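# Swap an empty rack bin for its matching numbered bin

## Task

Find the single empty bin in the three racks along the table and set it down completely on the returns board, which is the empty board at the +y end of the table. Then take the waiting bin from the other board whose label number matches the number on the strip above the emptied bay, and put it in that bay: flat on the shelf, behind the shelf's lip, open front facing outward. The second waiting bin stays on its board. Any rack bin that gets pushed must be returned to its own spot in that rack, flat behind its shelf lip, or the task fails. Everything must stay put without the robot holding it. Finish by opening the gripper and moving the arm away.

## Robot and tools

Robot: one arm on a carriage that drives along a floor track (the device named rail). The arm has six joints (waist, shoulder, elbow, forearm roll, wrist pitch, wrist roll) and a two-finger gripper. The only camera is cam_wrist (504x504), on the hand. Parts may occasionally be tugged from the hand or loose items nudged by outside forces.

Scene frame: fixed to the table, metres. Table top is z = 0, +z up. The track lies along y at x = 0; y = 0 is where the rail reads position_m 0. The table edge starts at x = 0.31 m. The arm base sits at x = 0, y about equal to the rail position, z = 0.03 m, facing +x. The returns board is at the +y end.

Gripper axes: fingers point along the gripper's +z; they open and close along its y. The reported end_effector_position is the point between the pads when closed; closed fingertips extend about 33 mm past it, fully open about 9 mm. Closing pushes the tips roughly 24 mm further from the arm, so keep that much clearance above surfaces.

Tool execute_actions, argument actions: a list of action objects run in order. Each may contain rows, steps, until, and a rail key. An empty list just returns state and images.
- rows: up to 15 rows, each applied for one control step (1/30 s). Each row is exactly 9 numbers, all in [-1, 1], ordered dx, dy, dz, rx, ry, rz, position, force_limit, speed. There is a single row list per action for the one arm.
- dx, dy, dz, rx, ry, rz: an offset, not a pose, expressed in the gripper's own axes, measured from the gripper pose at the start of that action (for a call's first action, the last pose reported in the scene). Every row is relative to that same start, not the previous row. Scale: 1.0 = 0.6 m or 180 degrees. rx, ry, rz form one rotation vector. Each step the command is clipped to within 70 mm and 16 degrees of the actual pose; position wins over orientation if both cannot be met. For smooth starts ramp the offset gradually, e.g. add 0.01 (6 mm) per row.
- position: absolute finger opening command. +1 = fully open (140 mm), about -0.8 = pads touching, -1 = close until blocked.
- force_limit: grip force, roughly 14 N at -1, 60 N at 0, 107 N at +1 (parts up to 40 mm wide).
- speed: finger gap rate, roughly 30 mm/s at -1, 140 at 0, 250 at +1.
- steps: 1 to 450, at least the row count, default 15. After the last row the arm keeps heading to the final row's target and the gripper keeps its command; give long moves enough steps, and send any unfinished remainder in the next action rather than relying on drift.
- until: stops the action early when all conditions hold (does not halt motion). Form {"device": {"field": value}} or [comparison, value] with =, !=, <, <=, >, >=; numbers always need a comparison. {"all": {"status": "ended"}} = nothing reads moving; {"any": {"status": "ended"}} = some motion started in the action has ended.
- rail: {"position_m": -2 to 2} is an absolute carriage target along y in metres; {"speed_m_s": 0.01 to 1} sets top speed (starts at 1, persists); {"stop": true} alone halts it. Rows never move the carriage, but row targets ride with it. Acceleration is 2 m/s2 each way. After sending position_m, wait with {"steps": n, "until": {"rail": {"position_status": ["!=", "moving"]}}}; arrival means within 1.4 mm. Let it arrive before precise arm moves or ending the scene. Any invalid value or name rejects the whole call.

Results: end_effector_position (m) and end_effector_quat_wxyz in the scene frame, velocities, Hand target (current controller goal), joint positions/velocities (rail in m, joints in rad), and the rail's position_m, position_status, position_answer. Printed hand position may be off, more so at long reach. object_status: 0 moving, 1 blocked while opening, 2 blocked while closing (a grip), 3 at target or pads met. To confirm a grasp, close with -1 and look for 2. To squeeze harder while at 2, raise force_limit and change position by at least 0.01 (e.g. -1 to -0.98). position_measured is in counts: 3 open, 230 pads met. "pose unreachable" means the clearance check altered or blocked the target; the arm then rests and the call continues. Rail statuses: done, moving, stopped, contact_stop (blocked, over ~320 N; reread position after it settles), time_out (stalled; look and clear, then resend), stopped_with_arm (arm was held back; send followable rows, then resend position_m). not_taken means resend.

Tool zoom_image: camera "cam_wrist", region [x0, y0, x1, y1] in pixels, origin top-left, at most 504 by 504. Use it to read bin labels and the number strips above bays.

Tool finished_scene: scene = current scene number. Irreversible; call only when the goal holds without the robot, gripper open and clear.

Cautions: torque on a joint at its limit (waist 295, shoulder 295, elbow 139, forearm roll and wrists 39.1 N m, held weight included), or an outside force of 144 N, freezes the arm for 10 s and drops the rest of the call. Holding loads heats motors; heed MOTOR HOT and set loads down. The world keeps running between calls with the last command held. Avoid dropping bins, slamming, hard shoves, and anything leaving the table. Suggested order: view racks, read strips and labels, drive rail, lift out the empty bin, place it on the returns board, fetch the matching bin, seat it flat behind the lip facing out, check neighbours, release and retreat.

Each tool is called after "Request:" as name([rows], argument=value, ...), one row to a line, values as JSON.

## Session

Request:
execute_actions(actions=[])

Scene clock: 0.00 s.
end_effector_position=(+0.5982, -0.2880, +0.3128) position_measured=3 object_status=3 end_effector_quat_wxyz=(+0.126, +0.084, +0.787, -0.599) end_effector_velocity=(+0.000, +0.000, +0.000) end_effector_angular_velocity=(+0.000, +0.000, +0.000)
Joint positions: [-0.4    0.604  0.451  1.782 -1.051  1.785 -0.472]
Joint velocities: [0. 0. 0. 0. 0. 0. 0.]
Hand target: +0.598, -0.288, +0.313; +0.126, +0.084, +0.787, -0.599
rail: position_m=-0.400 position_m_goal=-0.400 speed_m_s=1.00 position_status=done position_answer=taken refusals=0

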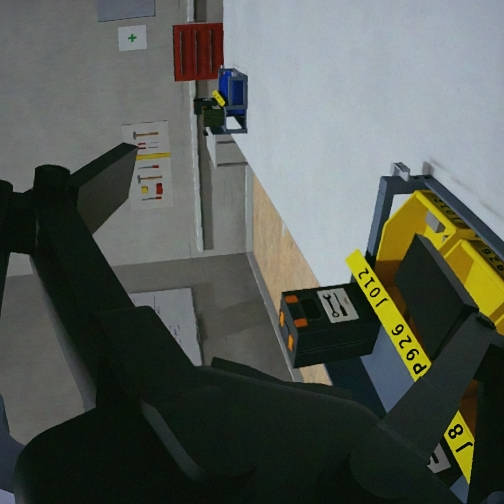

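Request:
execute_actions([
  {"rows":[[0.02,-0.1,0.02,0,0,0,1,0,0],[0.068,-0.388,0.08,0,0,0,1,0,0]],"steps":40},
  {"rows":[[0,0,0,0.2494,-0.4918,-0.653,1,0,0]],"steps":120},
])

Scene clock: 17.27 s.
end_effector_position=(+0.4982, -0.3975, +0.5033) position_measured=3 object_status=3 end_effector_quat_wxyz=(-0.000, +0.866, +0.000, +0.500) end_effector_velocity=(+0.000, +0.000, +0.000) end_effector_angular_velocity=(-0.000, +0.000, -0.000)
Joint positions: [-0.4   -0.154 -0.602  2.215 -2.861 -0.504 -1.896]
Joint velocities: [ 0.     0.     0.    -0.    -0.001  0.     0.001]
Hand target: +0.498, -0.398, +0.503; -0.000, +0.866, +0.000, +0.500
Off the commanded pose: 0.000 m, 0 deg.
rail: position_m=-0.400 position_m_goal=-0.400 speed_m_s=1.00 position_status=done position_answer=taken refusals=0

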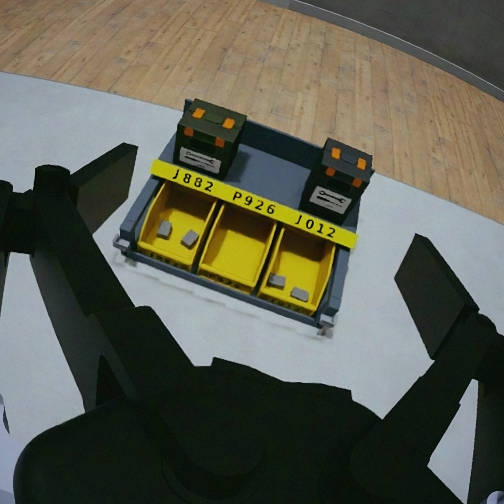

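Request:
zoom_image(camera="cam_wrist", region=[100,90,390,350])

Request:
execute_actions([
  {"rail":{"position_m":-1.2},"steps":90,"until":{"rail":{"position_status":["!=","moving"]}}},
])

Request:
execute_actions([
  {"rail":{"position_m":-2},"steps":90,"until":{"rail":{"position_status":["!=","moving"]}}},
])

Region (100, 90, 390, 350) of cam_wrist's 504x504 image, scaled by 1.738, with more detail than that image has; it fills the top 452 rows of this view, and the rest is white.

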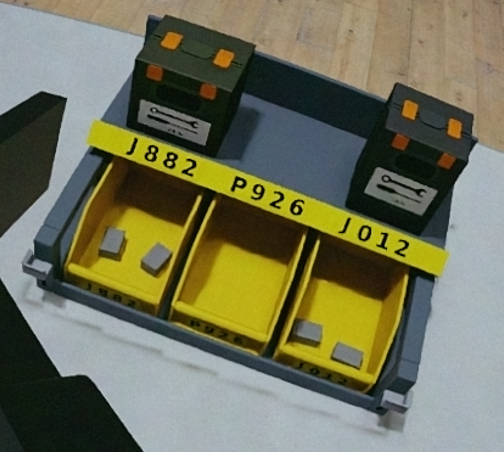

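Scene clock: 20.40 s.
end_effector_position=(+0.4982, -1.1983, +0.5033) position_measured=3 object_status=3 end_effector_quat_wxyz=(-0.000, +0.866, +0.000, +0.500) end_effector_velocity=(-0.000, +0.008, -0.000) end_effector_angular_velocity=(+0.000, +0.000, +0.000)
Joint positions: [-1.201 -0.154 -0.602  2.215 -2.861 -0.504 -1.896]
Joint velocities: [ 0.008  0.    -0.     0.     0.    -0.    -0.   ]
Hand target: +0.498, -1.198, +0.503; -0.000, +0.866, +0.000, +0.500
Off the commanded pose: 0.000 m, 0 deg.
rail: position_m=-1.201 position_m_goal=-1.200 speed_m_s=1.00 position_status=done position_answer=taken refusals=0

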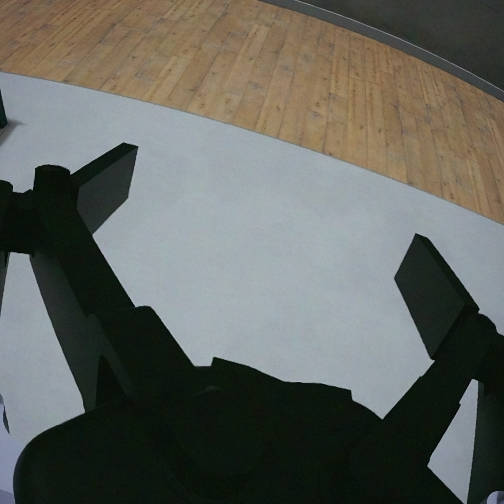

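Scene clock: 21.73 s.
end_effector_position=(+0.4982, -1.9978, +0.5033) position_measured=3 object_status=3 end_effector_quat_wxyz=(-0.000, +0.866, +0.000, +0.500) end_effector_velocity=(+0.000, -0.000, +0.001) end_effector_angular_velocity=(-0.000, -0.001, -0.000)
Joint positions: [-2.    -0.154 -0.602  2.215 -2.861 -0.504 -1.896]
Joint velocities: [ 0.    -0.     0.    -0.001 -0.     0.     0.   ]
Hand target: +0.498, -1.998, +0.503; -0.000, +0.866, +0.000, +0.500
Off the commanded pose: 0.000 m, 0 deg.
rail: position_m=-2.000 position_m_goal=-2.000 speed_m_s=1.00 position_status=done position_answer=taken refusals=0

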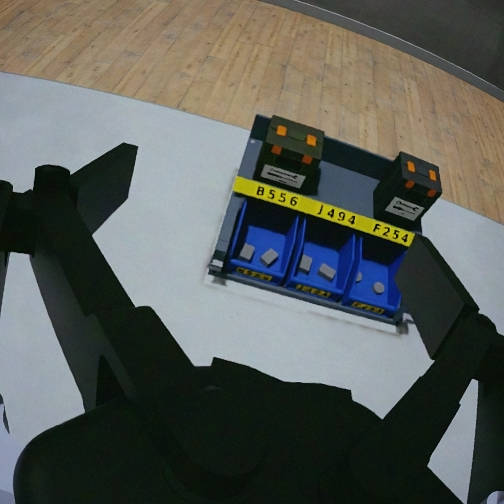

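Request:
execute_actions([
  {"rail":{"position_m":0.6},"steps":150,"until":{"rail":{"position_status":["!=","moving"]}}},
])

Request:
execute_actions([
  {"rail":{"position_m":1.3},"steps":90,"until":{"rail":{"position_status":["!=","moving"]}}},
])

Request:
execute_actions([
  {"rail":{"position_m":2},"steps":90,"until":{"rail":{"position_status":["!=","moving"]}}},
])

Scene clock: 27.93 s.
end_effector_position=(+0.4982, +0.6031, +0.5033) position_measured=3 object_status=3 end_effector_quat_wxyz=(-0.000, +0.866, +0.000, +0.500) end_effector_velocity=(+0.000, -0.008, +0.000) end_effector_angular_velocity=(-0.000, -0.000, -0.000)
Joint positions: [ 0.601 -0.154 -0.602  2.215 -2.861 -0.504 -1.896]
Joint velocities: [-0.008 -0.     0.    -0.    -0.     0.    -0.   ]
Hand target: +0.498, +0.602, +0.503; -0.000, +0.866, +0.000, +0.500
Off the commanded pose: 0.000 m, 0 deg.
rail: position_m=0.601 position_m_goal=0.600 speed_m_s=1.00 position_status=done position_answer=taken refusals=0

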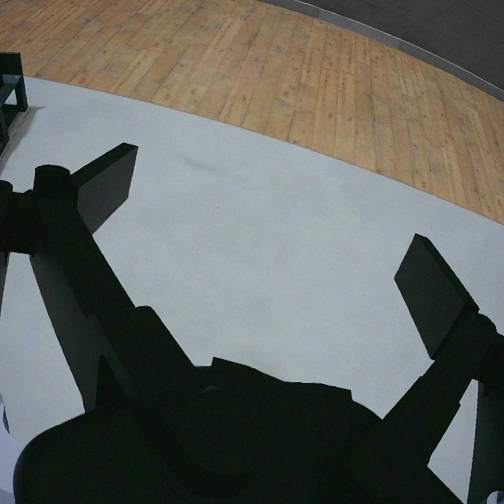

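Scene clock: 29.17 s.
end_effector_position=(+0.4982, +1.3031, +0.5033) position_measured=3 object_status=3 end_effector_quat_wxyz=(-0.000, +0.866, +0.000, +0.500) end_effector_velocity=(+0.000, -0.008, +0.000) end_effector_angular_velocity=(-0.000, -0.000, +0.000)
Joint positions: [ 1.301 -0.154 -0.602  2.215 -2.861 -0.504 -1.896]
Joint velocities: [-0.008  0.     0.    -0.    -0.     0.     0.   ]
Hand target: +0.498, +1.302, +0.503; -0.000, +0.866, +0.000, +0.500
Off the commanded pose: 0.000 m, 0 deg.
rail: position_m=1.301 position_m_goal=1.300 speed_m_s=1.00 position_status=done position_answer=taken refusals=0

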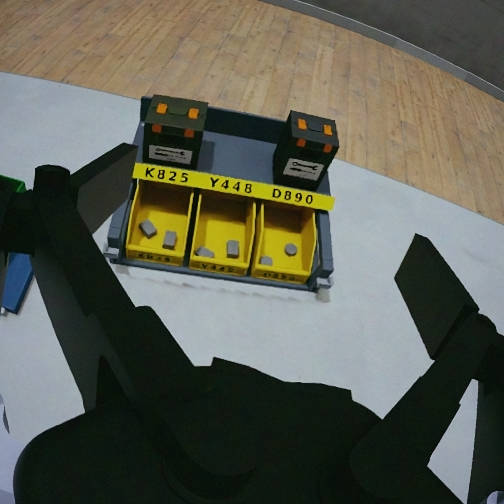

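Scene clock: 30.40 s.
end_effector_position=(+0.4982, +2.0022, +0.5033) position_measured=3 object_status=3 end_effector_quat_wxyz=(-0.000, +0.866, +0.000, +0.500) end_effector_velocity=(-0.000, +0.000, +0.000) end_effector_angular_velocity=(-0.000, -0.000, +0.000)
Joint positions: [ 2.    -0.154 -0.602  2.215 -2.861 -0.504 -1.896]
Joint velocities: [ 0.  0. -0. -0. -0. -0.  0.]
Hand target: +0.498, +2.002, +0.503; -0.000, +0.866, +0.000, +0.500
Off the commanded pose: 0.000 m, 0 deg.
rail: position_m=2.000 position_m_goal=2.000 speed_m_s=1.00 position_status=done position_answer=taken refusals=0

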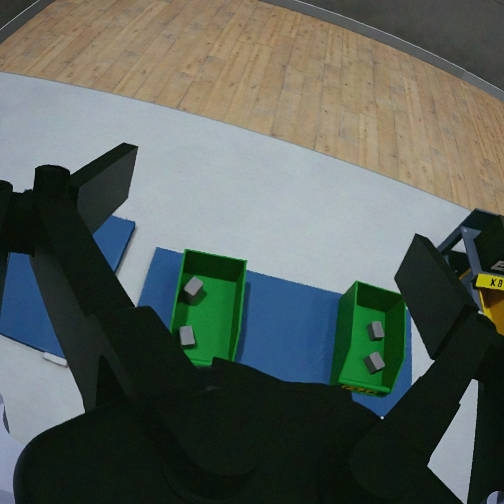

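Request:
execute_actions([
  {"rows":[[-0.1,0,0,0,-0.03,0,1,0,0],[-0.328,0,0,0,-0.0833,0,1,0,0]],"steps":45},
])

Scene clock: 35.50 s.
end_effector_position=(+0.3997, +2.0020, +0.3329) position_measured=3 object_status=3 end_effector_quat_wxyz=(-0.000, +0.924, +0.000, +0.382) end_effector_velocity=(-0.000, -0.000, -0.000) end_effector_angular_velocity=(+0.000, -0.000, -0.000)
Joint positions: [ 2.    -0.198 -0.679  2.424 -2.904 -0.636 -1.904]
Joint velocities: [ 0. -0. -0.  0.  0. -0. -0.]
Hand target: +0.400, +2.002, +0.333; -0.000, +0.924, +0.000, +0.382
Off the commanded pose: 0.000 m, 0 deg.
rail: position_m=2.000 position_m_goal=2.000 speed_m_s=1.00 position_status=done position_answer=taken refusals=0

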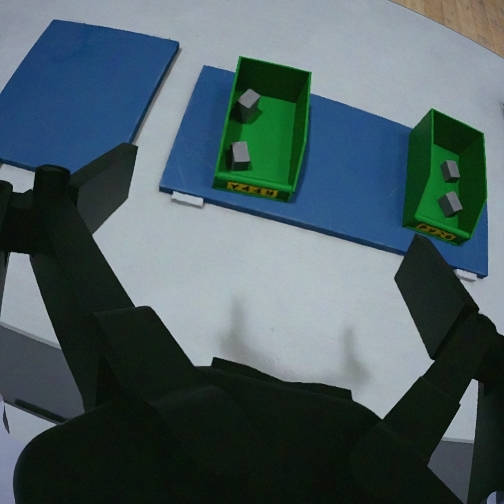

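Request:
zoom_image(camera="cam_wrist", region=[200,140,320,220])

Request:
zoom_image(camera="cam_wrist", region=[390,190,490,260])

Region (200, 140, 320, 220) of cam_wrist's 504x504 image, scaled by 4.200, with more detail than that image has.

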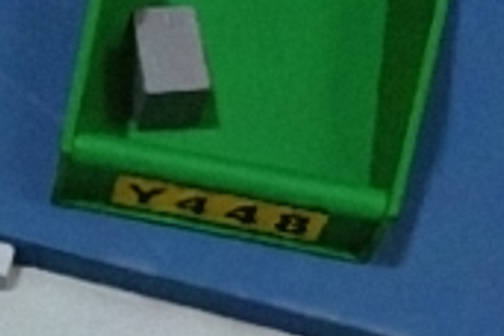

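Region (390, 190, 490, 260) of cam_wrist's 504x504 image, scaled by 5.040, with more detail than that image has; it fills the top 353 rows of this view, and the rest is white.

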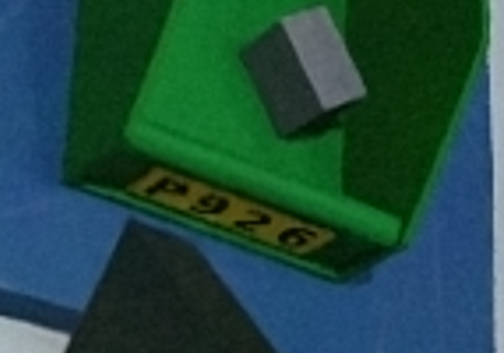

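Request:
execute_actions([
  {"rail":{"position_m":1.72},"rows":[[0.04,0,0.06,0,-0.07,0,1,0,0],[0.138,0,0.216,0,-0.25,0,1,0,0]],"steps":45},
])

Request:
execute_actions([
  {"rows":[[0,0,0.08,0,0,0,1,0,0],[0,0,0.2,0,0,0,1,0,0]],"steps":30},
])

Scene clock: 43.97 s.
end_effector_position=(+0.5499, +1.7221, +0.2997) position_measured=3 object_status=3 end_effector_quat_wxyz=(+0.000, +1.000, +0.000, -0.000) end_effector_velocity=(+0.000, -0.000, -0.000) end_effector_angular_velocity=(-0.000, +0.000, +0.000)
Joint positions: [ 1.72  -0.058  0.027  1.853 -3.142 -1.262 -1.629]
Joint velocities: [ 0.  0.  0. -0. -0. -0.  0.]
Hand target: +0.550, +1.722, +0.300; +0.000, +1.000, +0.000, -0.000
Off the commanded pose: 0.000 m, 0 deg.
rail: position_m=1.720 position_m_goal=1.720 speed_m_s=1.00 position_status=done position_answer=taken refusals=0

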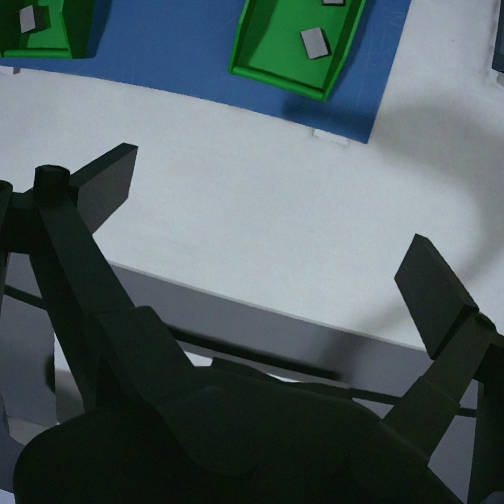

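Scene clock: 44.97 s.
end_effector_position=(+0.5498, +1.7220, +0.1797) position_measured=3 object_status=3 end_effector_quat_wxyz=(+0.000, +1.000, -0.000, -0.000) end_effector_velocity=(-0.000, -0.000, -0.000) end_effector_angular_velocity=(+0.000, +0.000, -0.000)
Joint positions: [ 1.72  -0.059  0.111  1.997 -3.142 -1.034 -1.629]
Joint velocities: [ 0. -0.  0.  0.  0.  0. -0.]
Hand target: +0.550, +1.722, +0.180; +0.000, +1.000, -0.000, -0.000
Off the commanded pose: 0.000 m, 0 deg.
rail: position_m=1.720 position_m_goal=1.720 speed_m_s=1.00 position_status=done position_answer=taken refusals=0

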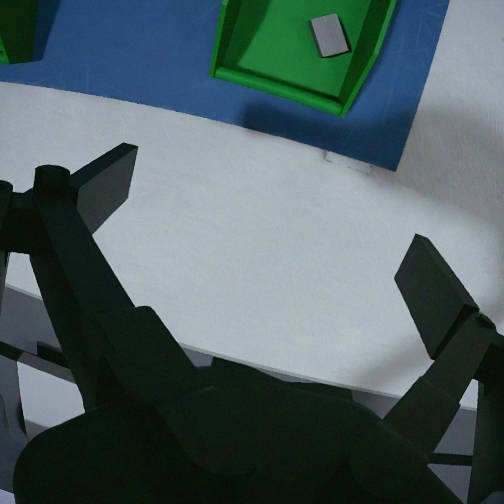

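Request:
execute_actions([
  {"rail":{"position_m":-0.37},"rows":[[0,0,-0.08,0,0,0,1,0,0],[0,0,-0.25,0,0,0,1,0,0]],"steps":120,"until":{"rail":{"position_status":["!=","moving"]}}},
  {"rows":[[0.08,0,0,0,0,0,1,0,0],[0.2,0,0,0,0,0,1,0,0]],"steps":25},
])

Scene clock: 55.93 s.
end_effector_position=(+0.6699, -0.3678, +0.3296) position_measured=3 object_status=3 end_effector_quat_wxyz=(+0.000, +1.000, +0.000, -0.000) end_effector_velocity=(+0.000, -0.000, -0.000) end_effector_angular_velocity=(+0.000, +0.000, -0.000)
Joint positions: [-0.37  -0.048  0.203  1.598 -3.142 -1.341 -1.619]
Joint velocities: [ 0.     0.     0.001 -0.001 -0.    -0.     0.   ]
Hand target: +0.670, -0.368, +0.330; +0.000, +1.000, +0.000, -0.000
Off the commanded pose: 0.000 m, 0 deg.
rail: position_m=-0.370 position_m_goal=-0.370 speed_m_s=1.00 position_status=done position_answer=taken refusals=0

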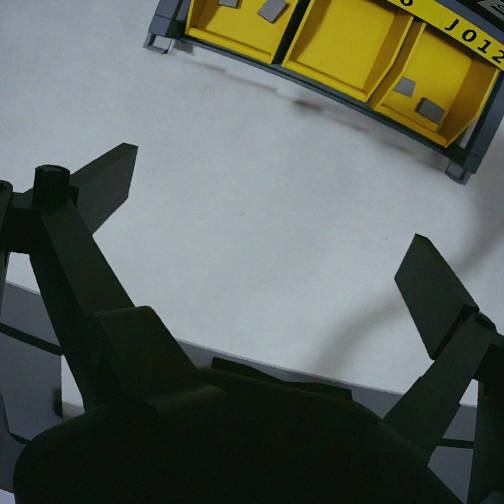

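Request:
execute_actions([
  {"rows":[[0,0.03,0.08,0,0,0.015,1,0,0],[0.03,0.065,0.216,0,0,0.031,1,0,0]],"steps":25},
])

Scene clock: 59.33 s.
end_effector_position=(+0.6879, -0.4067, +0.2001) position_measured=3 object_status=3 end_effector_quat_wxyz=(+0.000, +0.999, -0.049, -0.000) end_effector_velocity=(-0.000, -0.000, -0.000) end_effector_angular_velocity=(+0.000, +0.000, -0.000)
Joint positions: [-0.37  -0.103  0.302  1.717 -3.142 -1.124 -1.577]
Joint velocities: [ 0. -0.  0.  0. -0.  0. -0.]
Hand target: +0.688, -0.407, +0.200; +0.000, +0.999, -0.049, -0.000
Off the commanded pose: 0.000 m, 0 deg.
rail: position_m=-0.370 position_m_goal=-0.370 speed_m_s=1.00 position_status=done position_answer=taken refusals=0

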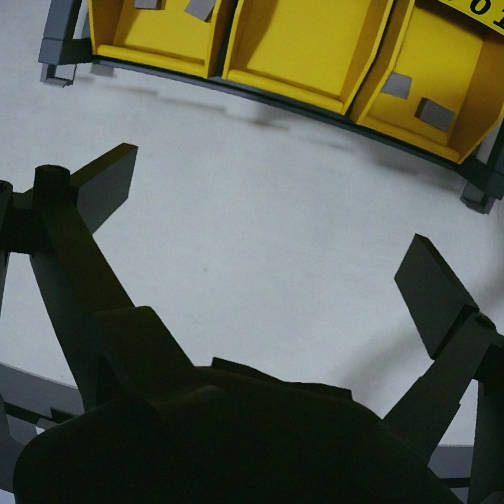

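Request:
execute_actions([
  {"rows":[[0.06,-0.01,0.05,0,0,-0.5,-0.2,0,0]],"steps":50},
])

Scene clock: 65.33 s.
end_effector_position=(+0.7243, -0.4043, +0.1701) position_measured=154 object_status=3 end_effector_quat_wxyz=(-0.000, +0.741, +0.672, -0.000) end_effector_velocity=(+0.000, -0.000, -0.000) end_effector_angular_velocity=(+0.000, +0.000, +0.000)
Joint positions: [-0.37  -0.095  0.376  1.671 -3.142 -1.095 -3.139]
Joint velocities: [ 0.    -0.     0.    -0.     0.    -0.    -0.001]
Hand target: +0.724, -0.404, +0.170; -0.000, +0.741, +0.672, -0.000
Off the commanded pose: 0.000 m, 0 deg.
rail: position_m=-0.370 position_m_goal=-0.370 speed_m_s=1.00 position_status=done position_answer=taken refusals=0

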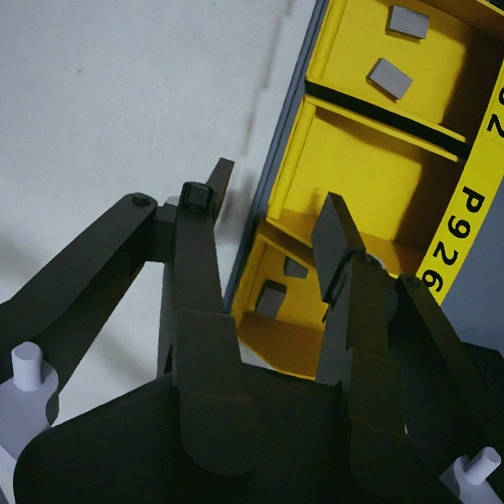

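Request:
execute_actions([
  {"rows":[[0,0,0.03,-0.03,0,0,-0.3,0,0],[0,0.005,0.1,-0.056,0,0,-0.3,0,0]],"steps":25},
])

Scene clock: 67.77 s.
end_effector_position=(+0.7272, -0.4047, +0.1101) position_measured=167 object_status=3 end_effector_quat_wxyz=(+0.065, +0.738, +0.669, +0.059) end_effector_velocity=(-0.000, +0.000, -0.000) end_effector_angular_velocity=(-0.000, -0.000, +0.000)
Joint positions: [-0.37  -0.095  0.355  1.839 -3.143 -0.772 -3.138]
Joint velocities: [ 0. -0. -0.  0. -0.  0.  0.]
Hand target: +0.727, -0.405, +0.110; +0.065, +0.738, +0.669, +0.059
Off the commanded pose: 0.000 m, 0 deg.
rail: position_m=-0.370 position_m_goal=-0.370 speed_m_s=1.00 position_status=done position_answer=taken refusals=0

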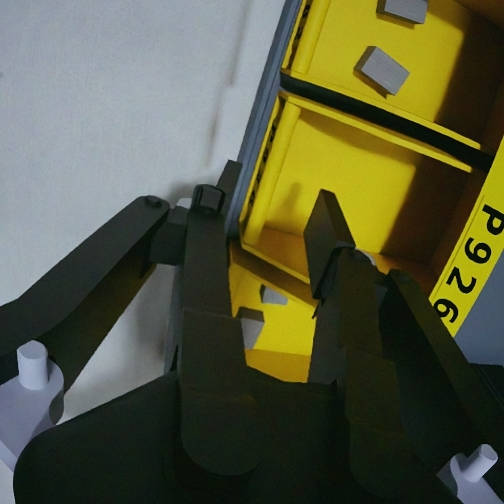

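Request:
execute_actions([
  {"rows":[[0,-0.003,0.015,0,0,0,-0.4,0,0],[0,-0.008,0.038,0,0,0,-0.4,0,0]],"steps":20},
])

Request:
zoom_image(camera="cam_wrist", region=[170,60,390,280])

Scene clock: 70.63 s.
end_effector_position=(+0.7265, -0.4046, +0.0868) position_measured=179 object_status=3 end_effector_quat_wxyz=(+0.065, +0.738, +0.669, +0.059) end_effector_velocity=(-0.000, +0.000, -0.000) end_effector_angular_velocity=(+0.000, +0.000, +0.000)
Joint positions: [-0.37  -0.095  0.377  1.858 -3.143 -0.731 -3.138]
Joint velocities: [ 0. -0.  0.  0. -0.  0. -0.]
Hand target: +0.726, -0.405, +0.087; +0.065, +0.738, +0.669, +0.059
Off the commanded pose: 0.000 m, 0 deg.
rail: position_m=-0.370 position_m_goal=-0.370 speed_m_s=1.00 position_status=done position_answer=taken refusals=0

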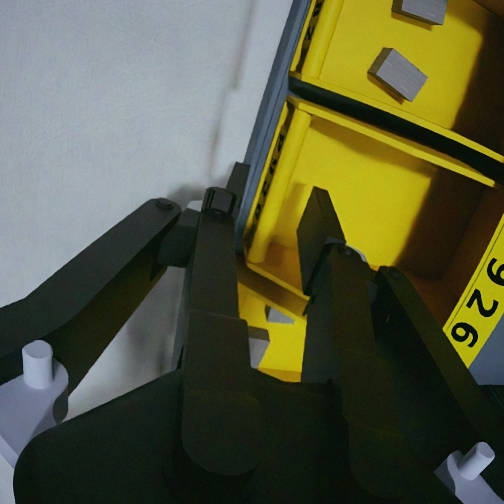

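Region (170, 60, 390, 280) of cam_wrist's 504x504 image, scaled by 2.291, with more detail than that image has.

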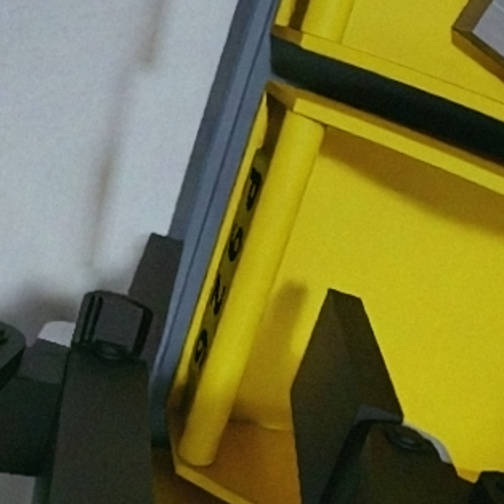

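Request:
execute_actions([
  {"rows":[[0,0,0.01,0,0,0,-0.55,0,0],[0,0,0.022,0,0,0,-0.55,0,0]],"steps":18},
  {"rows":[[0,0,0,0,0,0,-1,0.5,-0.7]],"steps":20},
])

Request:
zoom_image(camera="cam_wrist", region=[170,60,390,280])

Scene clock: 74.53 s.
end_effector_position=(+0.7289, -0.4049, +0.0740) position_measured=234 object_status=3 end_effector_quat_wxyz=(+0.065, +0.738, +0.669, +0.059) end_effector_velocity=(-0.000, +0.000, -0.001) end_effector_angular_velocity=(+0.000, +0.001, +0.000)
Joint positions: [-0.37  -0.095  0.394  1.862 -3.143 -0.71  -3.138]
Joint velocities: [ 0.    -0.     0.001 -0.    -0.     0.    -0.   ]
Hand target: +0.729, -0.405, +0.074; +0.065, +0.738, +0.669, +0.059
Off the commanded pose: 0.000 m, 0 deg.
rail: position_m=-0.370 position_m_goal=-0.370 speed_m_s=1.00 position_status=done position_answer=taken refusals=0

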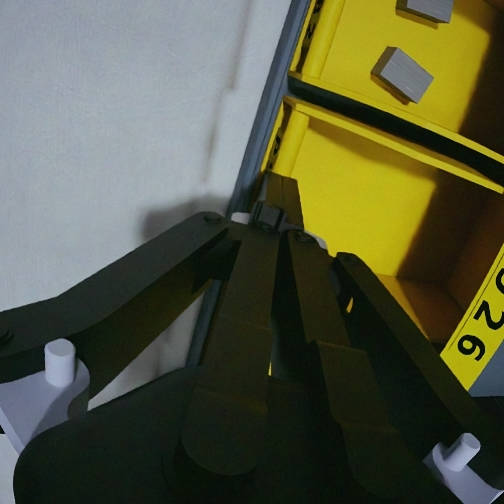

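Region (170, 60, 390, 280) of cam_wrist's 504x504 image, scaled by 2.291, with more detail than that image has.

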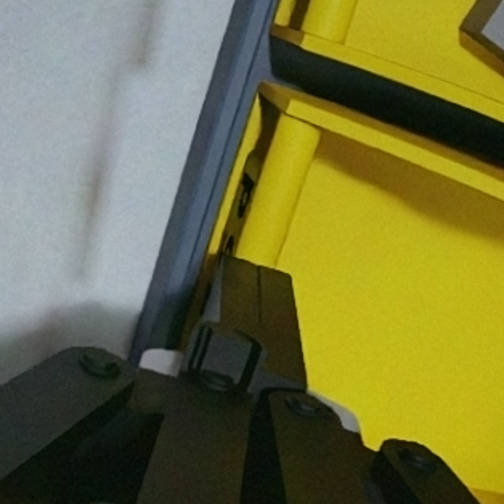

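Request:
execute_actions([
  {"rows":[[0,-0.003,0,0,0,0,-0.5,0,0]],"steps":10},
  {"rows":[[0,-0.002,0.01,0,0,0,-0.5,0,0],[0,-0.004,0.03,0,0,0,-0.5,0,0]],"steps":18},
  {"rows":[[0,0,0,0,0,0,-1,0.5,-0.7]],"steps":20},
])

Request:
zoom_image(camera="cam_wrist", region=[170,60,390,280])

Scene clock: 78.87 s.
end_effector_position=(+0.7275, -0.4048, +0.0550) position_measured=216 object_status=2 end_effector_quat_wxyz=(+0.065, +0.738, +0.669, +0.059) end_effector_velocity=(+0.000, -0.000, +0.000) end_effector_angular_velocity=(-0.000, -0.000, +0.000)
Joint positions: [-0.37  -0.095  0.413  1.876 -3.143 -0.678 -3.138]
Joint velocities: [ 0.  0. -0. -0.  0. -0. -0.]
Hand target: +0.728, -0.405, +0.055; +0.065, +0.738, +0.669, +0.059
Off the commanded pose: 0.000 m, 0 deg.
rail: position_m=-0.370 position_m_goal=-0.370 speed_m_s=1.00 position_status=done position_answer=taken refusals=0

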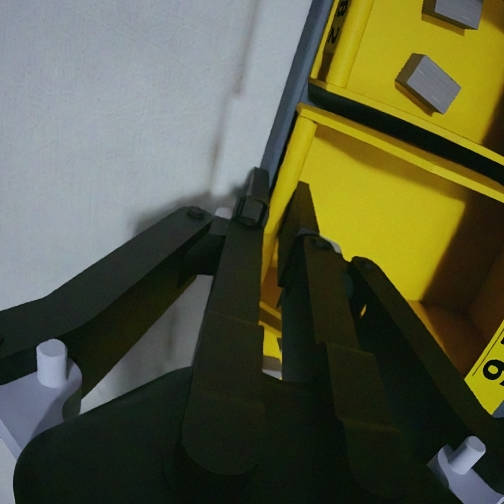

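Region (170, 60, 390, 280) of cam_wrist's 504x504 image, scaled by 2.291, with more detail than that image has.

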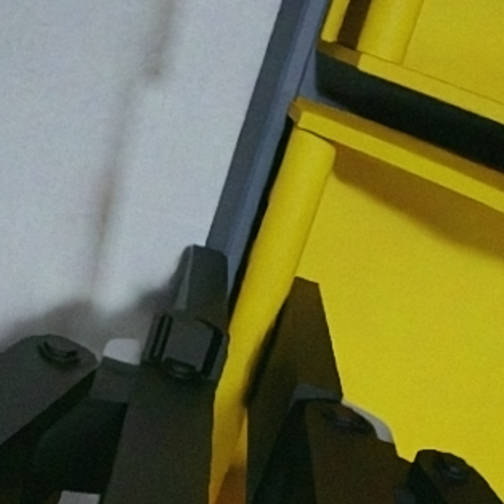

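Request:
execute_actions([
  {"rows":[[0,0.003,-0.008,0.01,0,0,-1,0.5,-0.7],[0,0.006,-0.016,0.02,0,0,-1,0.5,-0.7],[0,0.01,-0.025,0.03,0,0,-1,0.5,-0.7],[0,0.014,-0.036,0.045,0,0,-1,0.5,-0.7]],"steps":25},
])

Scene clock: 82.80 s.
end_effector_position=(+0.7320, -0.4051, +0.0777) position_measured=218 object_status=2 end_effector_quat_wxyz=(+0.012, +0.741, +0.672, +0.011) end_effector_velocity=(+0.000, -0.000, +0.000) end_effector_angular_velocity=(-0.000, -0.000, -0.000)
Joint positions: [-0.37  -0.095  0.451  1.753 -3.142 -0.905 -3.139]
Joint velocities: [ 0. -0.  0. -0.  0. -0.  0.]
Hand target: +0.732, -0.405, +0.078; +0.012, +0.741, +0.672, +0.011
Off the commanded pose: 0.000 m, 0 deg.
rail: position_m=-0.370 position_m_goal=-0.370 speed_m_s=1.00 position_status=done position_answer=taken refusals=0

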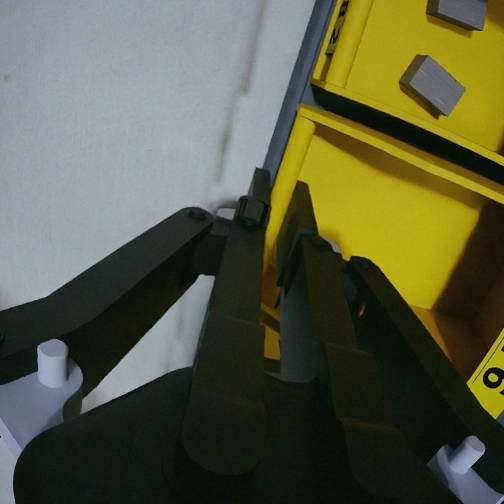

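Request:
execute_actions([
  {"rows":[[0,-0.005,0,0,0,0,-1,0.5,-0.7],[0,-0.012,0,0,0,0,-1,0.5,-0.7],[0,-0.02,-0.001,0,0,0,-1,0.5,-0.7],[0,-0.03,-0.001,0,0,0,-1,0.5,-0.7],[0,-0.045,-0.002,0,0,0,-1,0.5,-0.7],[0,-0.06,-0.003,0,0,0,-1,0.5,-0.7],[0,-0.08,-0.004,0,0,0,-1,0.5,-0.7],[0,-0.1,-0.005,0,0,0,-1,0.5,-0.7]],"steps":25},
])

Scene clock: 85.90 s.
end_effector_position=(+0.6722, -0.3994, +0.0787) position_measured=218 object_status=2 end_effector_quat_wxyz=(+0.012, +0.741, +0.672, +0.011) end_effector_velocity=(-0.000, +0.000, -0.000) end_effector_angular_velocity=(+0.000, +0.000, +0.001)
Joint positions: [-0.37  -0.095  0.37   1.875 -3.142 -0.862 -3.138]
Joint velocities: [ 0.     0.001 -0.     0.001  0.    -0.    -0.   ]
Hand target: +0.672, -0.399, +0.079; +0.012, +0.741, +0.672, +0.011
Off the commanded pose: 0.000 m, 0 deg.
rail: position_m=-0.370 position_m_goal=-0.370 speed_m_s=1.00 position_status=done position_answer=taken refusals=0

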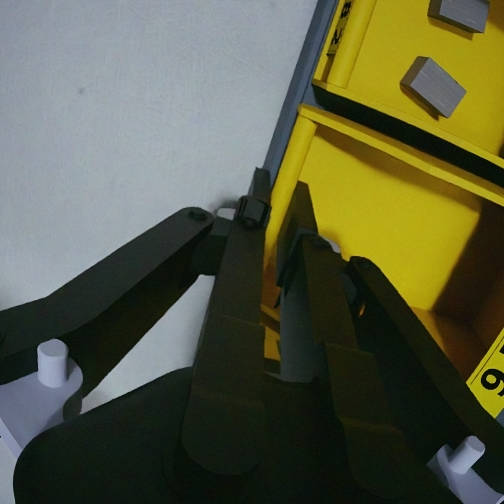

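The grip caught the rack's lip and dragged the whole rack forward. I'm moving it back and releasing it.

Request:
execute_actions([
  {"rows":[[0,0.005,0,0,0,0,-1,0.5,-0.7],[0,0.012,0,0,0,0,-1,0.5,-0.7],[0,0.02,0.001,0,0,0,-1,0.5,-0.7],[0,0.03,0.001,0,0,0,-1,0.5,-0.7],[0,0.04,0.002,0,0,0,-1,0.5,-0.7],[0,0.05,0.003,0,0,0,-1,0.5,-0.7],[0,0.06,0.003,0,0,0,-1,0.5,-0.7],[0,0.07,0.004,0,0,0,-1,0.5,-0.7],[0,0.08,0.004,0,0,0,-1,0.5,-0.7],[0,0.09,0.004,0,0,0,-1,0.5,-0.7],[0,0.1,0.005,0,0,0,-1,0.5,-0.7]],"steps":25},
  {"rows":[[0,-0.002,0.008,-0.01,0,0,-1,0.5,-0.7],[0,-0.004,0.016,-0.02,0,0,-1,0.5,-0.7],[0,-0.006,0.025,-0.03,0,0,-1,0.5,-0.7],[0,-0.009,0.037,-0.045,0,0,-1,0.5,-0.7]],"steps":25},
  {"rows":[[0,0,0,0,0,0,-0.5,0.5,-0.7]],"steps":15},
  {"rows":[[0,0.005,-0.03,0,0,0,-0.5,0.5,-0.7]],"steps":15},
])

Request:
zoom_image(camera="cam_wrist", region=[170,0,450,280])

Scene clock: 93.93 s.
end_effector_position=(+0.7271, -0.4049, +0.0737) position_measured=192 object_status=3 end_effector_quat_wxyz=(+0.065, +0.738, +0.669, +0.059) end_effector_velocity=(+0.000, -0.000, +0.000) end_effector_angular_velocity=(-0.000, -0.000, -0.000)
Joint positions: [-0.37  -0.095  0.392  1.865 -3.143 -0.71  -3.138]
Joint velocities: [ 0.     0.    -0.    -0.     0.    -0.001 -0.   ]
Hand target: +0.727, -0.405, +0.074; +0.065, +0.738, +0.669, +0.059
Off the commanded pose: 0.000 m, 0 deg.
rail: position_m=-0.370 position_m_goal=-0.370 speed_m_s=1.00 position_status=done position_answer=taken refusals=0

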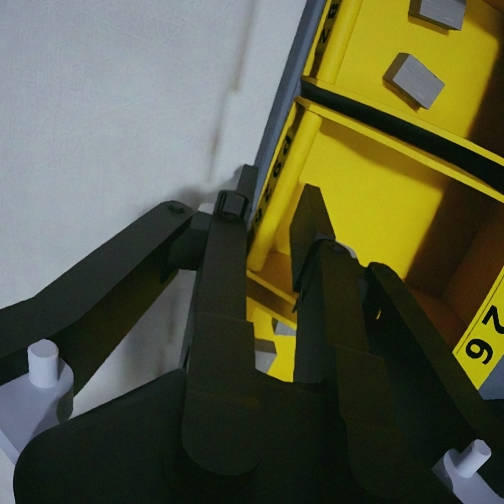

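Region (170, 0, 450, 280) of cam_wrist's 504x504 image, scaled by 1.800, with more detail than that image has.

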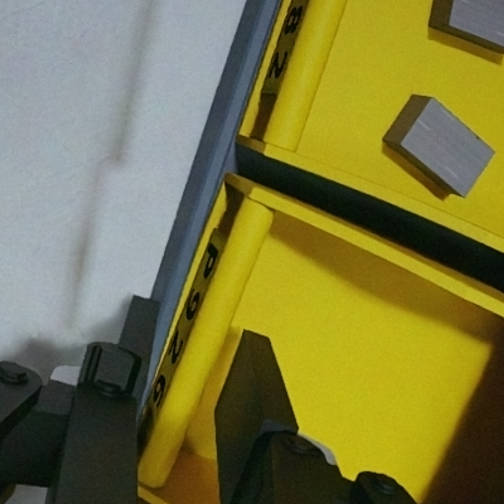

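Request:
execute_actions([
  {"rows":[[0,0.003,0.01,0,0,0,-0.55,0,0],[0,0.006,0.021,0,0,0,-0.55,0,0]],"steps":18},
  {"rows":[[0,0,0,0,0,0,-1,0.5,-0.7]],"steps":18},
])

Request:
zoom_image(camera="cam_wrist", region=[170,0,450,280])

Scene clock: 97.63 s.
end_effector_position=(+0.7329, -0.4054, +0.0620) position_measured=223 object_status=2 end_effector_quat_wxyz=(+0.065, +0.738, +0.669, +0.059) end_effector_velocity=(-0.000, -0.000, -0.000) end_effector_angular_velocity=(-0.000, +0.000, +0.000)
Joint positions: [-0.37  -0.095  0.412  1.861 -3.143 -0.693 -3.138]
Joint velocities: [ 0. -0.  0.  0. -0.  0. -0.]
Hand target: +0.733, -0.405, +0.062; +0.065, +0.738, +0.669, +0.059
Off the commanded pose: 0.000 m, 0 deg.
rail: position_m=-0.370 position_m_goal=-0.370 speed_m_s=1.00 position_status=done position_answer=taken refusals=0

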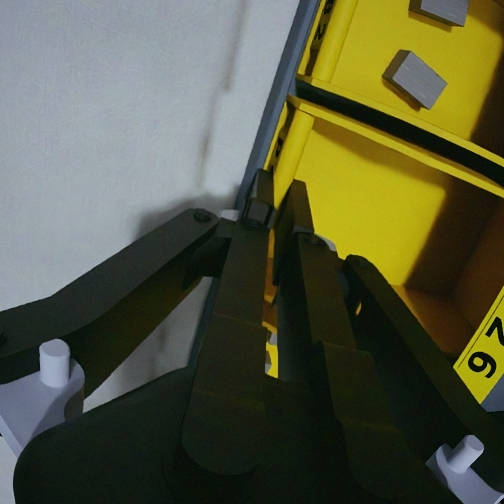

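Region (170, 0, 450, 280) of cam_wrist's 504x504 image, scaled by 1.800, with more detail than that image has.

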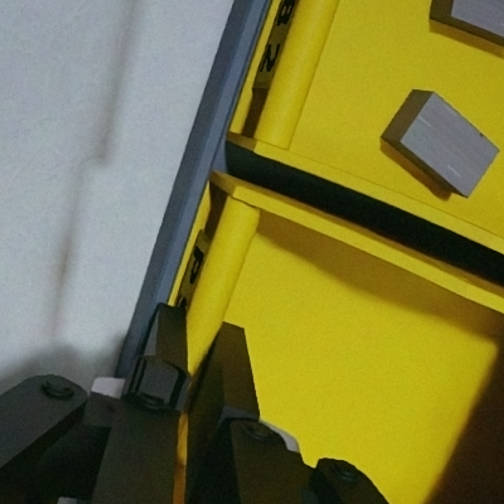

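Request:
execute_actions([
  {"rows":[[0,0.003,-0.005,0,0,0,-1,0.5,-0.7],[0,0.005,-0.012,0,0,0,-1,0.5,-0.7],[0,0.007,-0.022,0,0,0,-1,0.5,-0.7],[0,0.01,-0.033,0,0,0,-1,0.5,-0.7]],"steps":20},
  {"rows":[[0,-0.01,-0.002,0,0,0,-1,0.5,-0.7],[0,-0.02,-0.004,0,0,0,-1,0.5,-0.7],[0,-0.03,-0.006,0,0,0,-1,0.5,-0.7],[0,-0.045,-0.008,0,0,0,-1,0.5,-0.7]],"steps":20},
])

Scene clock: 101.40 s.
end_effector_position=(+0.7081, -0.4030, +0.0825) position_measured=223 object_status=2 end_effector_quat_wxyz=(+0.065, +0.738, +0.669, +0.059) end_effector_velocity=(-0.000, +0.000, -0.000) end_effector_angular_velocity=(+0.000, -0.000, -0.002)
Joint positions: [-0.37  -0.095  0.357  1.898 -3.143 -0.712 -3.138]
Joint velocities: [ 0.     0.    -0.     0.    -0.     0.     0.002]
Hand target: +0.708, -0.403, +0.083; +0.065, +0.738, +0.669, +0.059
Off the commanded pose: 0.000 m, 0 deg.
rail: position_m=-0.370 position_m_goal=-0.370 speed_m_s=1.00 position_status=done position_answer=taken refusals=0

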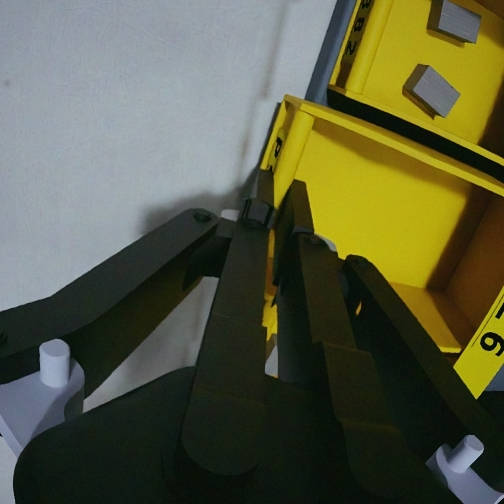

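Request:
execute_actions([
  {"rows":[[0,-0.01,-0.002,0,0,0,-1,0.5,-0.7],[0,-0.02,-0.004,-0.005,0,0,-1,0.5,-0.7],[0,-0.035,-0.006,-0.01,0,0,-1,0.5,-0.7],[0,-0.05,-0.009,-0.015,0,0,-1,0.5,-0.7],[0,-0.065,-0.012,-0.02,0,0,-1,0.5,-0.7],[0,-0.08,-0.014,-0.03,0,0,-1,0.5,-0.7],[0,-0.1,-0.018,-0.037,0,0,-1,0.5,-0.7],[0,-0.12,-0.022,-0.045,0,0,-1,0.5,-0.7]],"steps":25},
])

Scene clock: 106.20 s.
end_effector_position=(+0.6353, -0.3958, +0.0830) position_measured=223 object_status=2 end_effector_quat_wxyz=(+0.117, +0.731, +0.663, +0.106) end_effector_velocity=(-0.000, +0.000, +0.000) end_effector_angular_velocity=(-0.000, -0.001, +0.000)
Joint positions: [-0.37  -0.094  0.212  2.13  -3.144 -0.483 -3.136]
Joint velocities: [ 0.    -0.    -0.001  0.001 -0.     0.001 -0.   ]
Hand target: +0.635, -0.396, +0.083; +0.117, +0.732, +0.663, +0.106
Off the commanded pose: 0.000 m, 0 deg.
rail: position_m=-0.370 position_m_goal=-0.370 speed_m_s=1.00 position_status=done position_answer=taken refusals=0

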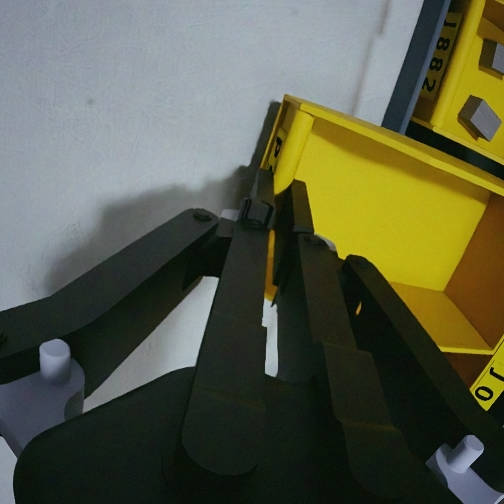

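Request:
execute_actions([
  {"rows":[[0,-0.01,-0.003,0,0,0,-1,0.5,-0.7],[0,-0.02,-0.007,0,0,0,-1,0.5,-0.7],[0,-0.035,-0.012,0,0,0,-1,0.5,-0.7],[0,-0.05,-0.017,0,0,0,-1,0.5,-0.7],[0,-0.07,-0.024,0,0,0,-1,0.5,-0.7],[0,-0.09,-0.03,0,0,0,-1,0.5,-0.7],[0,-0.11,-0.037,0,0,0,-1,0.5,-0.7],[0,-0.13,-0.044,0,0,0,-1,0.5,-0.7],[0,-0.15,-0.05,0,0,0,-1,0.5,-0.7],[0,-0.17,-0.057,0,0,0,-1,0.5,-0.7],[0,-0.19,-0.064,0,0,0,-1,0.5,-0.7],[0,-0.21,-0.07,0,0,0,-1,0.5,-0.7]],"steps":25},
  {"rows":[[0,0.002,-0.01,0,0,0,-1,0.5,-0.7],[0,0.004,-0.02,0,0,0,-1,0.5,-0.7],[0,0.007,-0.035,0,0,0,-1,0.5,-0.7],[0,0.01,-0.05,0,0,0,-1,0.5,-0.7],[0,0.014,-0.07,0,0,0,-1,0.5,-0.7],[0,0.018,-0.09,0,0,0,-1,0.5,-0.7],[0,0.022,-0.11,0,0,0,-1,0.5,-0.7],[0,0.026,-0.13,0,0,0,-1,0.5,-0.7],[0,0.03,-0.15,0,0,0,-1,0.5,-0.7],[0,0.034,-0.17,0,0,0,-1,0.5,-0.7],[0,0.038,-0.19,0,0,0,-1,0.5,-0.7],[0,0.042,-0.21,0,0,0,-1,0.5,-0.7],[0,0.046,-0.23,0,0,0,-1,0.5,-0.7],[0,0.05,-0.25,0,0,0,-1,0.5,-0.7]],"steps":28},
])

Scene clock: 114.03 s.
end_effector_position=(+0.4851, -0.3809, +0.2354) position_measured=223 object_status=2 end_effector_quat_wxyz=(+0.117, +0.731, +0.663, +0.106) end_effector_velocity=(+0.000, -0.001, +0.001) end_effector_angular_velocity=(-0.000, -0.000, -0.001)
Joint positions: [-0.37  -0.092 -0.203  2.214 -3.144 -0.814 -3.135]
Joint velocities: [ 0.    -0.001 -0.001 -0.002  0.    -0.003 -0.   ]
Hand target: +0.485, -0.381, +0.236; +0.117, +0.732, +0.663, +0.106
Off the commanded pose: 0.000 m, 0 deg.
rail: position_m=-0.370 position_m_goal=-0.370 speed_m_s=1.00 position_status=done position_answer=taken refusals=0

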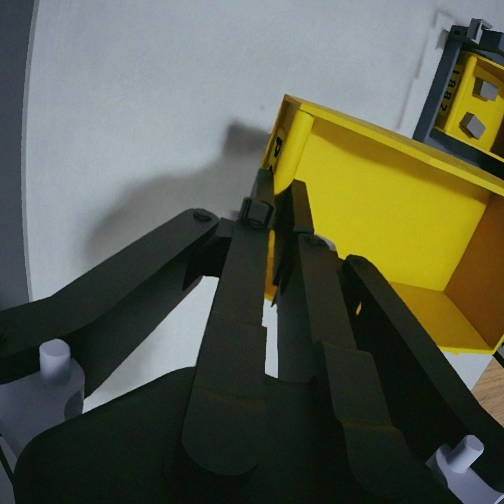

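Request:
execute_actions([
  {"rail":{"position_m":2},"steps":120,"until":{"rail":{"position_status":["!=","moving"]}}},
  {"rows":[[0.01,0.003,0.001,0,0,0,-1,0.5,-0.7],[0.025,0.006,0.002,0,0,0,-1,0.5,-0.7],[0.045,0.011,0.004,0,0,0,-1,0.5,-0.7],[0.07,0.018,0.006,0,0.002,-0.006,-1,0.5,-0.7],[0.1,0.025,0.008,0,0.004,-0.012,-1,0.5,-0.7],[0.14,0.035,0.011,0,0.006,-0.018,-1,0.5,-0.7],[0.5,0.127,0.04,0,0.0096,-0.0296,-1,0.5,-0.7]],"steps":45},
])

Scene clock: 121.43 s.
end_effector_position=(+0.5936, +2.2798, +0.2362) position_measured=223 object_status=2 end_effector_quat_wxyz=(+0.111, +0.698, +0.698, +0.111) end_effector_velocity=(+0.000, +0.000, -0.000) end_effector_angular_velocity=(-0.000, +0.000, +0.000)
Joint positions: [ 2.     0.458  0.1    1.928 -3.328 -0.837 -2.578]
Joint velocities: [ 0.  0.  0. -0. -0. -0.  0.]
Hand target: +0.594, +2.280, +0.236; +0.111, +0.698, +0.698, +0.111
Off the commanded pose: 0.000 m, 0 deg.
rail: position_m=2.000 position_m_goal=2.000 speed_m_s=1.00 position_status=done position_answer=taken refusals=0

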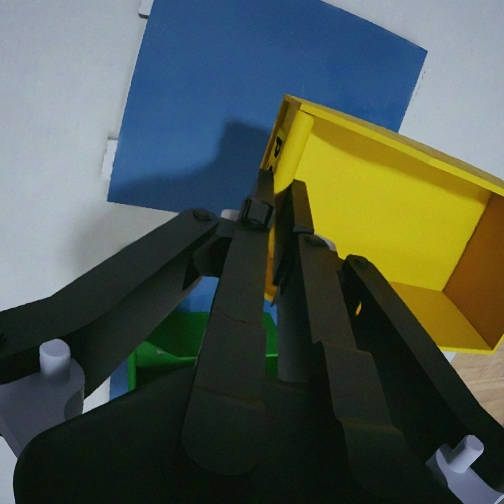

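Request:
execute_actions([
  {"rows":[[0,-0.003,0.01,0,0,0,-1,0.5,-0.7],[0,-0.008,0.025,0,0,0,-1,0.5,-0.7],[0,-0.014,0.045,0,0,0,-1,0.5,-0.7],[0,-0.022,0.07,0,0,0,-1,0.5,-0.7],[0,-0.03,0.095,0,0,0,-1,0.5,-0.7],[0,-0.038,0.12,0,0,0,-1,0.5,-0.7],[0,-0.047,0.145,0,0,0,-1,0.5,-0.7],[0,-0.055,0.17,0,0,0,-1,0.5,-0.7],[0,-0.065,0.2,0,0,0,-1,0.5,-0.7],[0,-0.075,0.231,0,0,0,-1,0.5,-0.7]],"steps":28},
])

Scene clock: 125.97 s.
end_effector_position=(+0.5940, +2.2795, +0.0905) position_measured=223 object_status=2 end_effector_quat_wxyz=(+0.112, +0.698, +0.698, +0.111) end_effector_velocity=(-0.000, +0.000, -0.000) end_effector_angular_velocity=(-0.000, +0.000, +0.000)
Joint positions: [ 2.     0.457  0.246  2.065 -3.404 -0.56  -2.481]
Joint velocities: [ 0.     0.001  0.001  0.    -0.001  0.     0.001]
Hand target: +0.594, +2.280, +0.090; +0.112, +0.698, +0.698, +0.111
Off the commanded pose: 0.000 m, 0 deg.
rail: position_m=2.000 position_m_goal=2.000 speed_m_s=1.00 position_status=done position_answer=taken refusals=0

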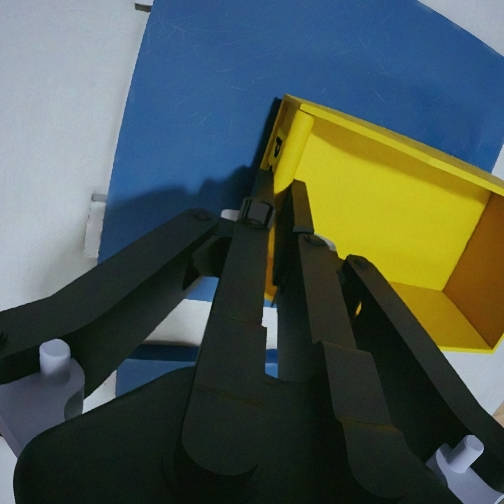

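Request:
execute_actions([
  {"rows":[[0.01,-0.01,-0.003,0,0,0,-1,0.5,-0.7],[0.025,-0.025,-0.008,0,0,0,-1,0.5,-0.7],[0.04,-0.04,-0.013,0,0,0,-1,0.5,-0.7]],"steps":15},
  {"rows":[[0,-0.003,0.01,0,0,0,-1,0.5,-0.7],[0,-0.006,0.02,0,0,0,-1,0.5,-0.7],[0,-0.01,0.03,0,0,0,-1,0.5,-0.7],[0,-0.013,0.041,0,0,0,-1,0.5,-0.7]],"steps":18},
])

Request:
zoom_image(camera="cam_wrist", region=[200,50,400,250])

Scene clock: 140.13 s.
end_effector_position=(+0.5715, +2.3048, +0.0700) position_measured=223 object_status=2 end_effector_quat_wxyz=(+0.112, +0.698, +0.698, +0.114) end_effector_velocity=(+0.000, +0.000, +0.000) end_effector_angular_velocity=(+0.000, -0.000, +0.000)
Joint positions: [ 2.     0.516  0.263  2.095 -3.454 -0.522 -2.376]
Joint velocities: [ 0. -0.  0. -0. -0.  0.  0.]
Hand target: +0.571, +2.305, +0.070; +0.112, +0.698, +0.698, +0.114
Off the commanded pose: 0.006 m, 0 deg.
FORCE FAULT: contact force on the arm reached its limit, and the arm stopped for 10 seconds. The contact can be on any part of the arm, not only on its tool. The arm's remaining commands of this call were not run. The arm holds still and accepts commands again. Move the arm away from the contact; if what it grips holds it there, let go first. Pushing or pulling that hard again can fault the arm again.
rail: position_m=2.000 position_m_goal=2.000 speed_m_s=1.00 position_status=done position_answer=taken refusals=0

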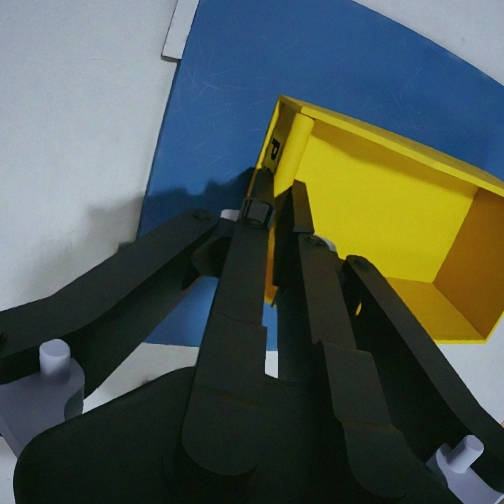

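Region (200, 50, 400, 250) of cam_wrist's 504x504 image, scaled by 2.520, with more detail than that image has.

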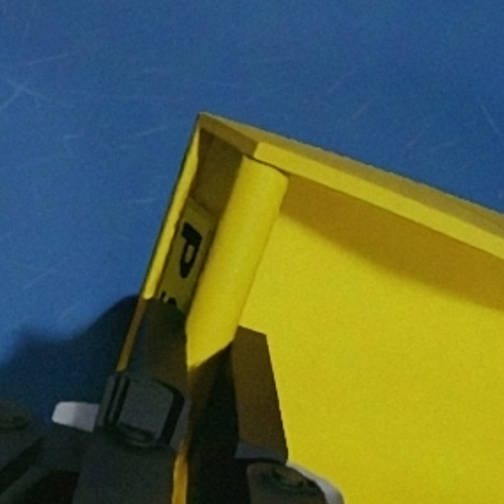

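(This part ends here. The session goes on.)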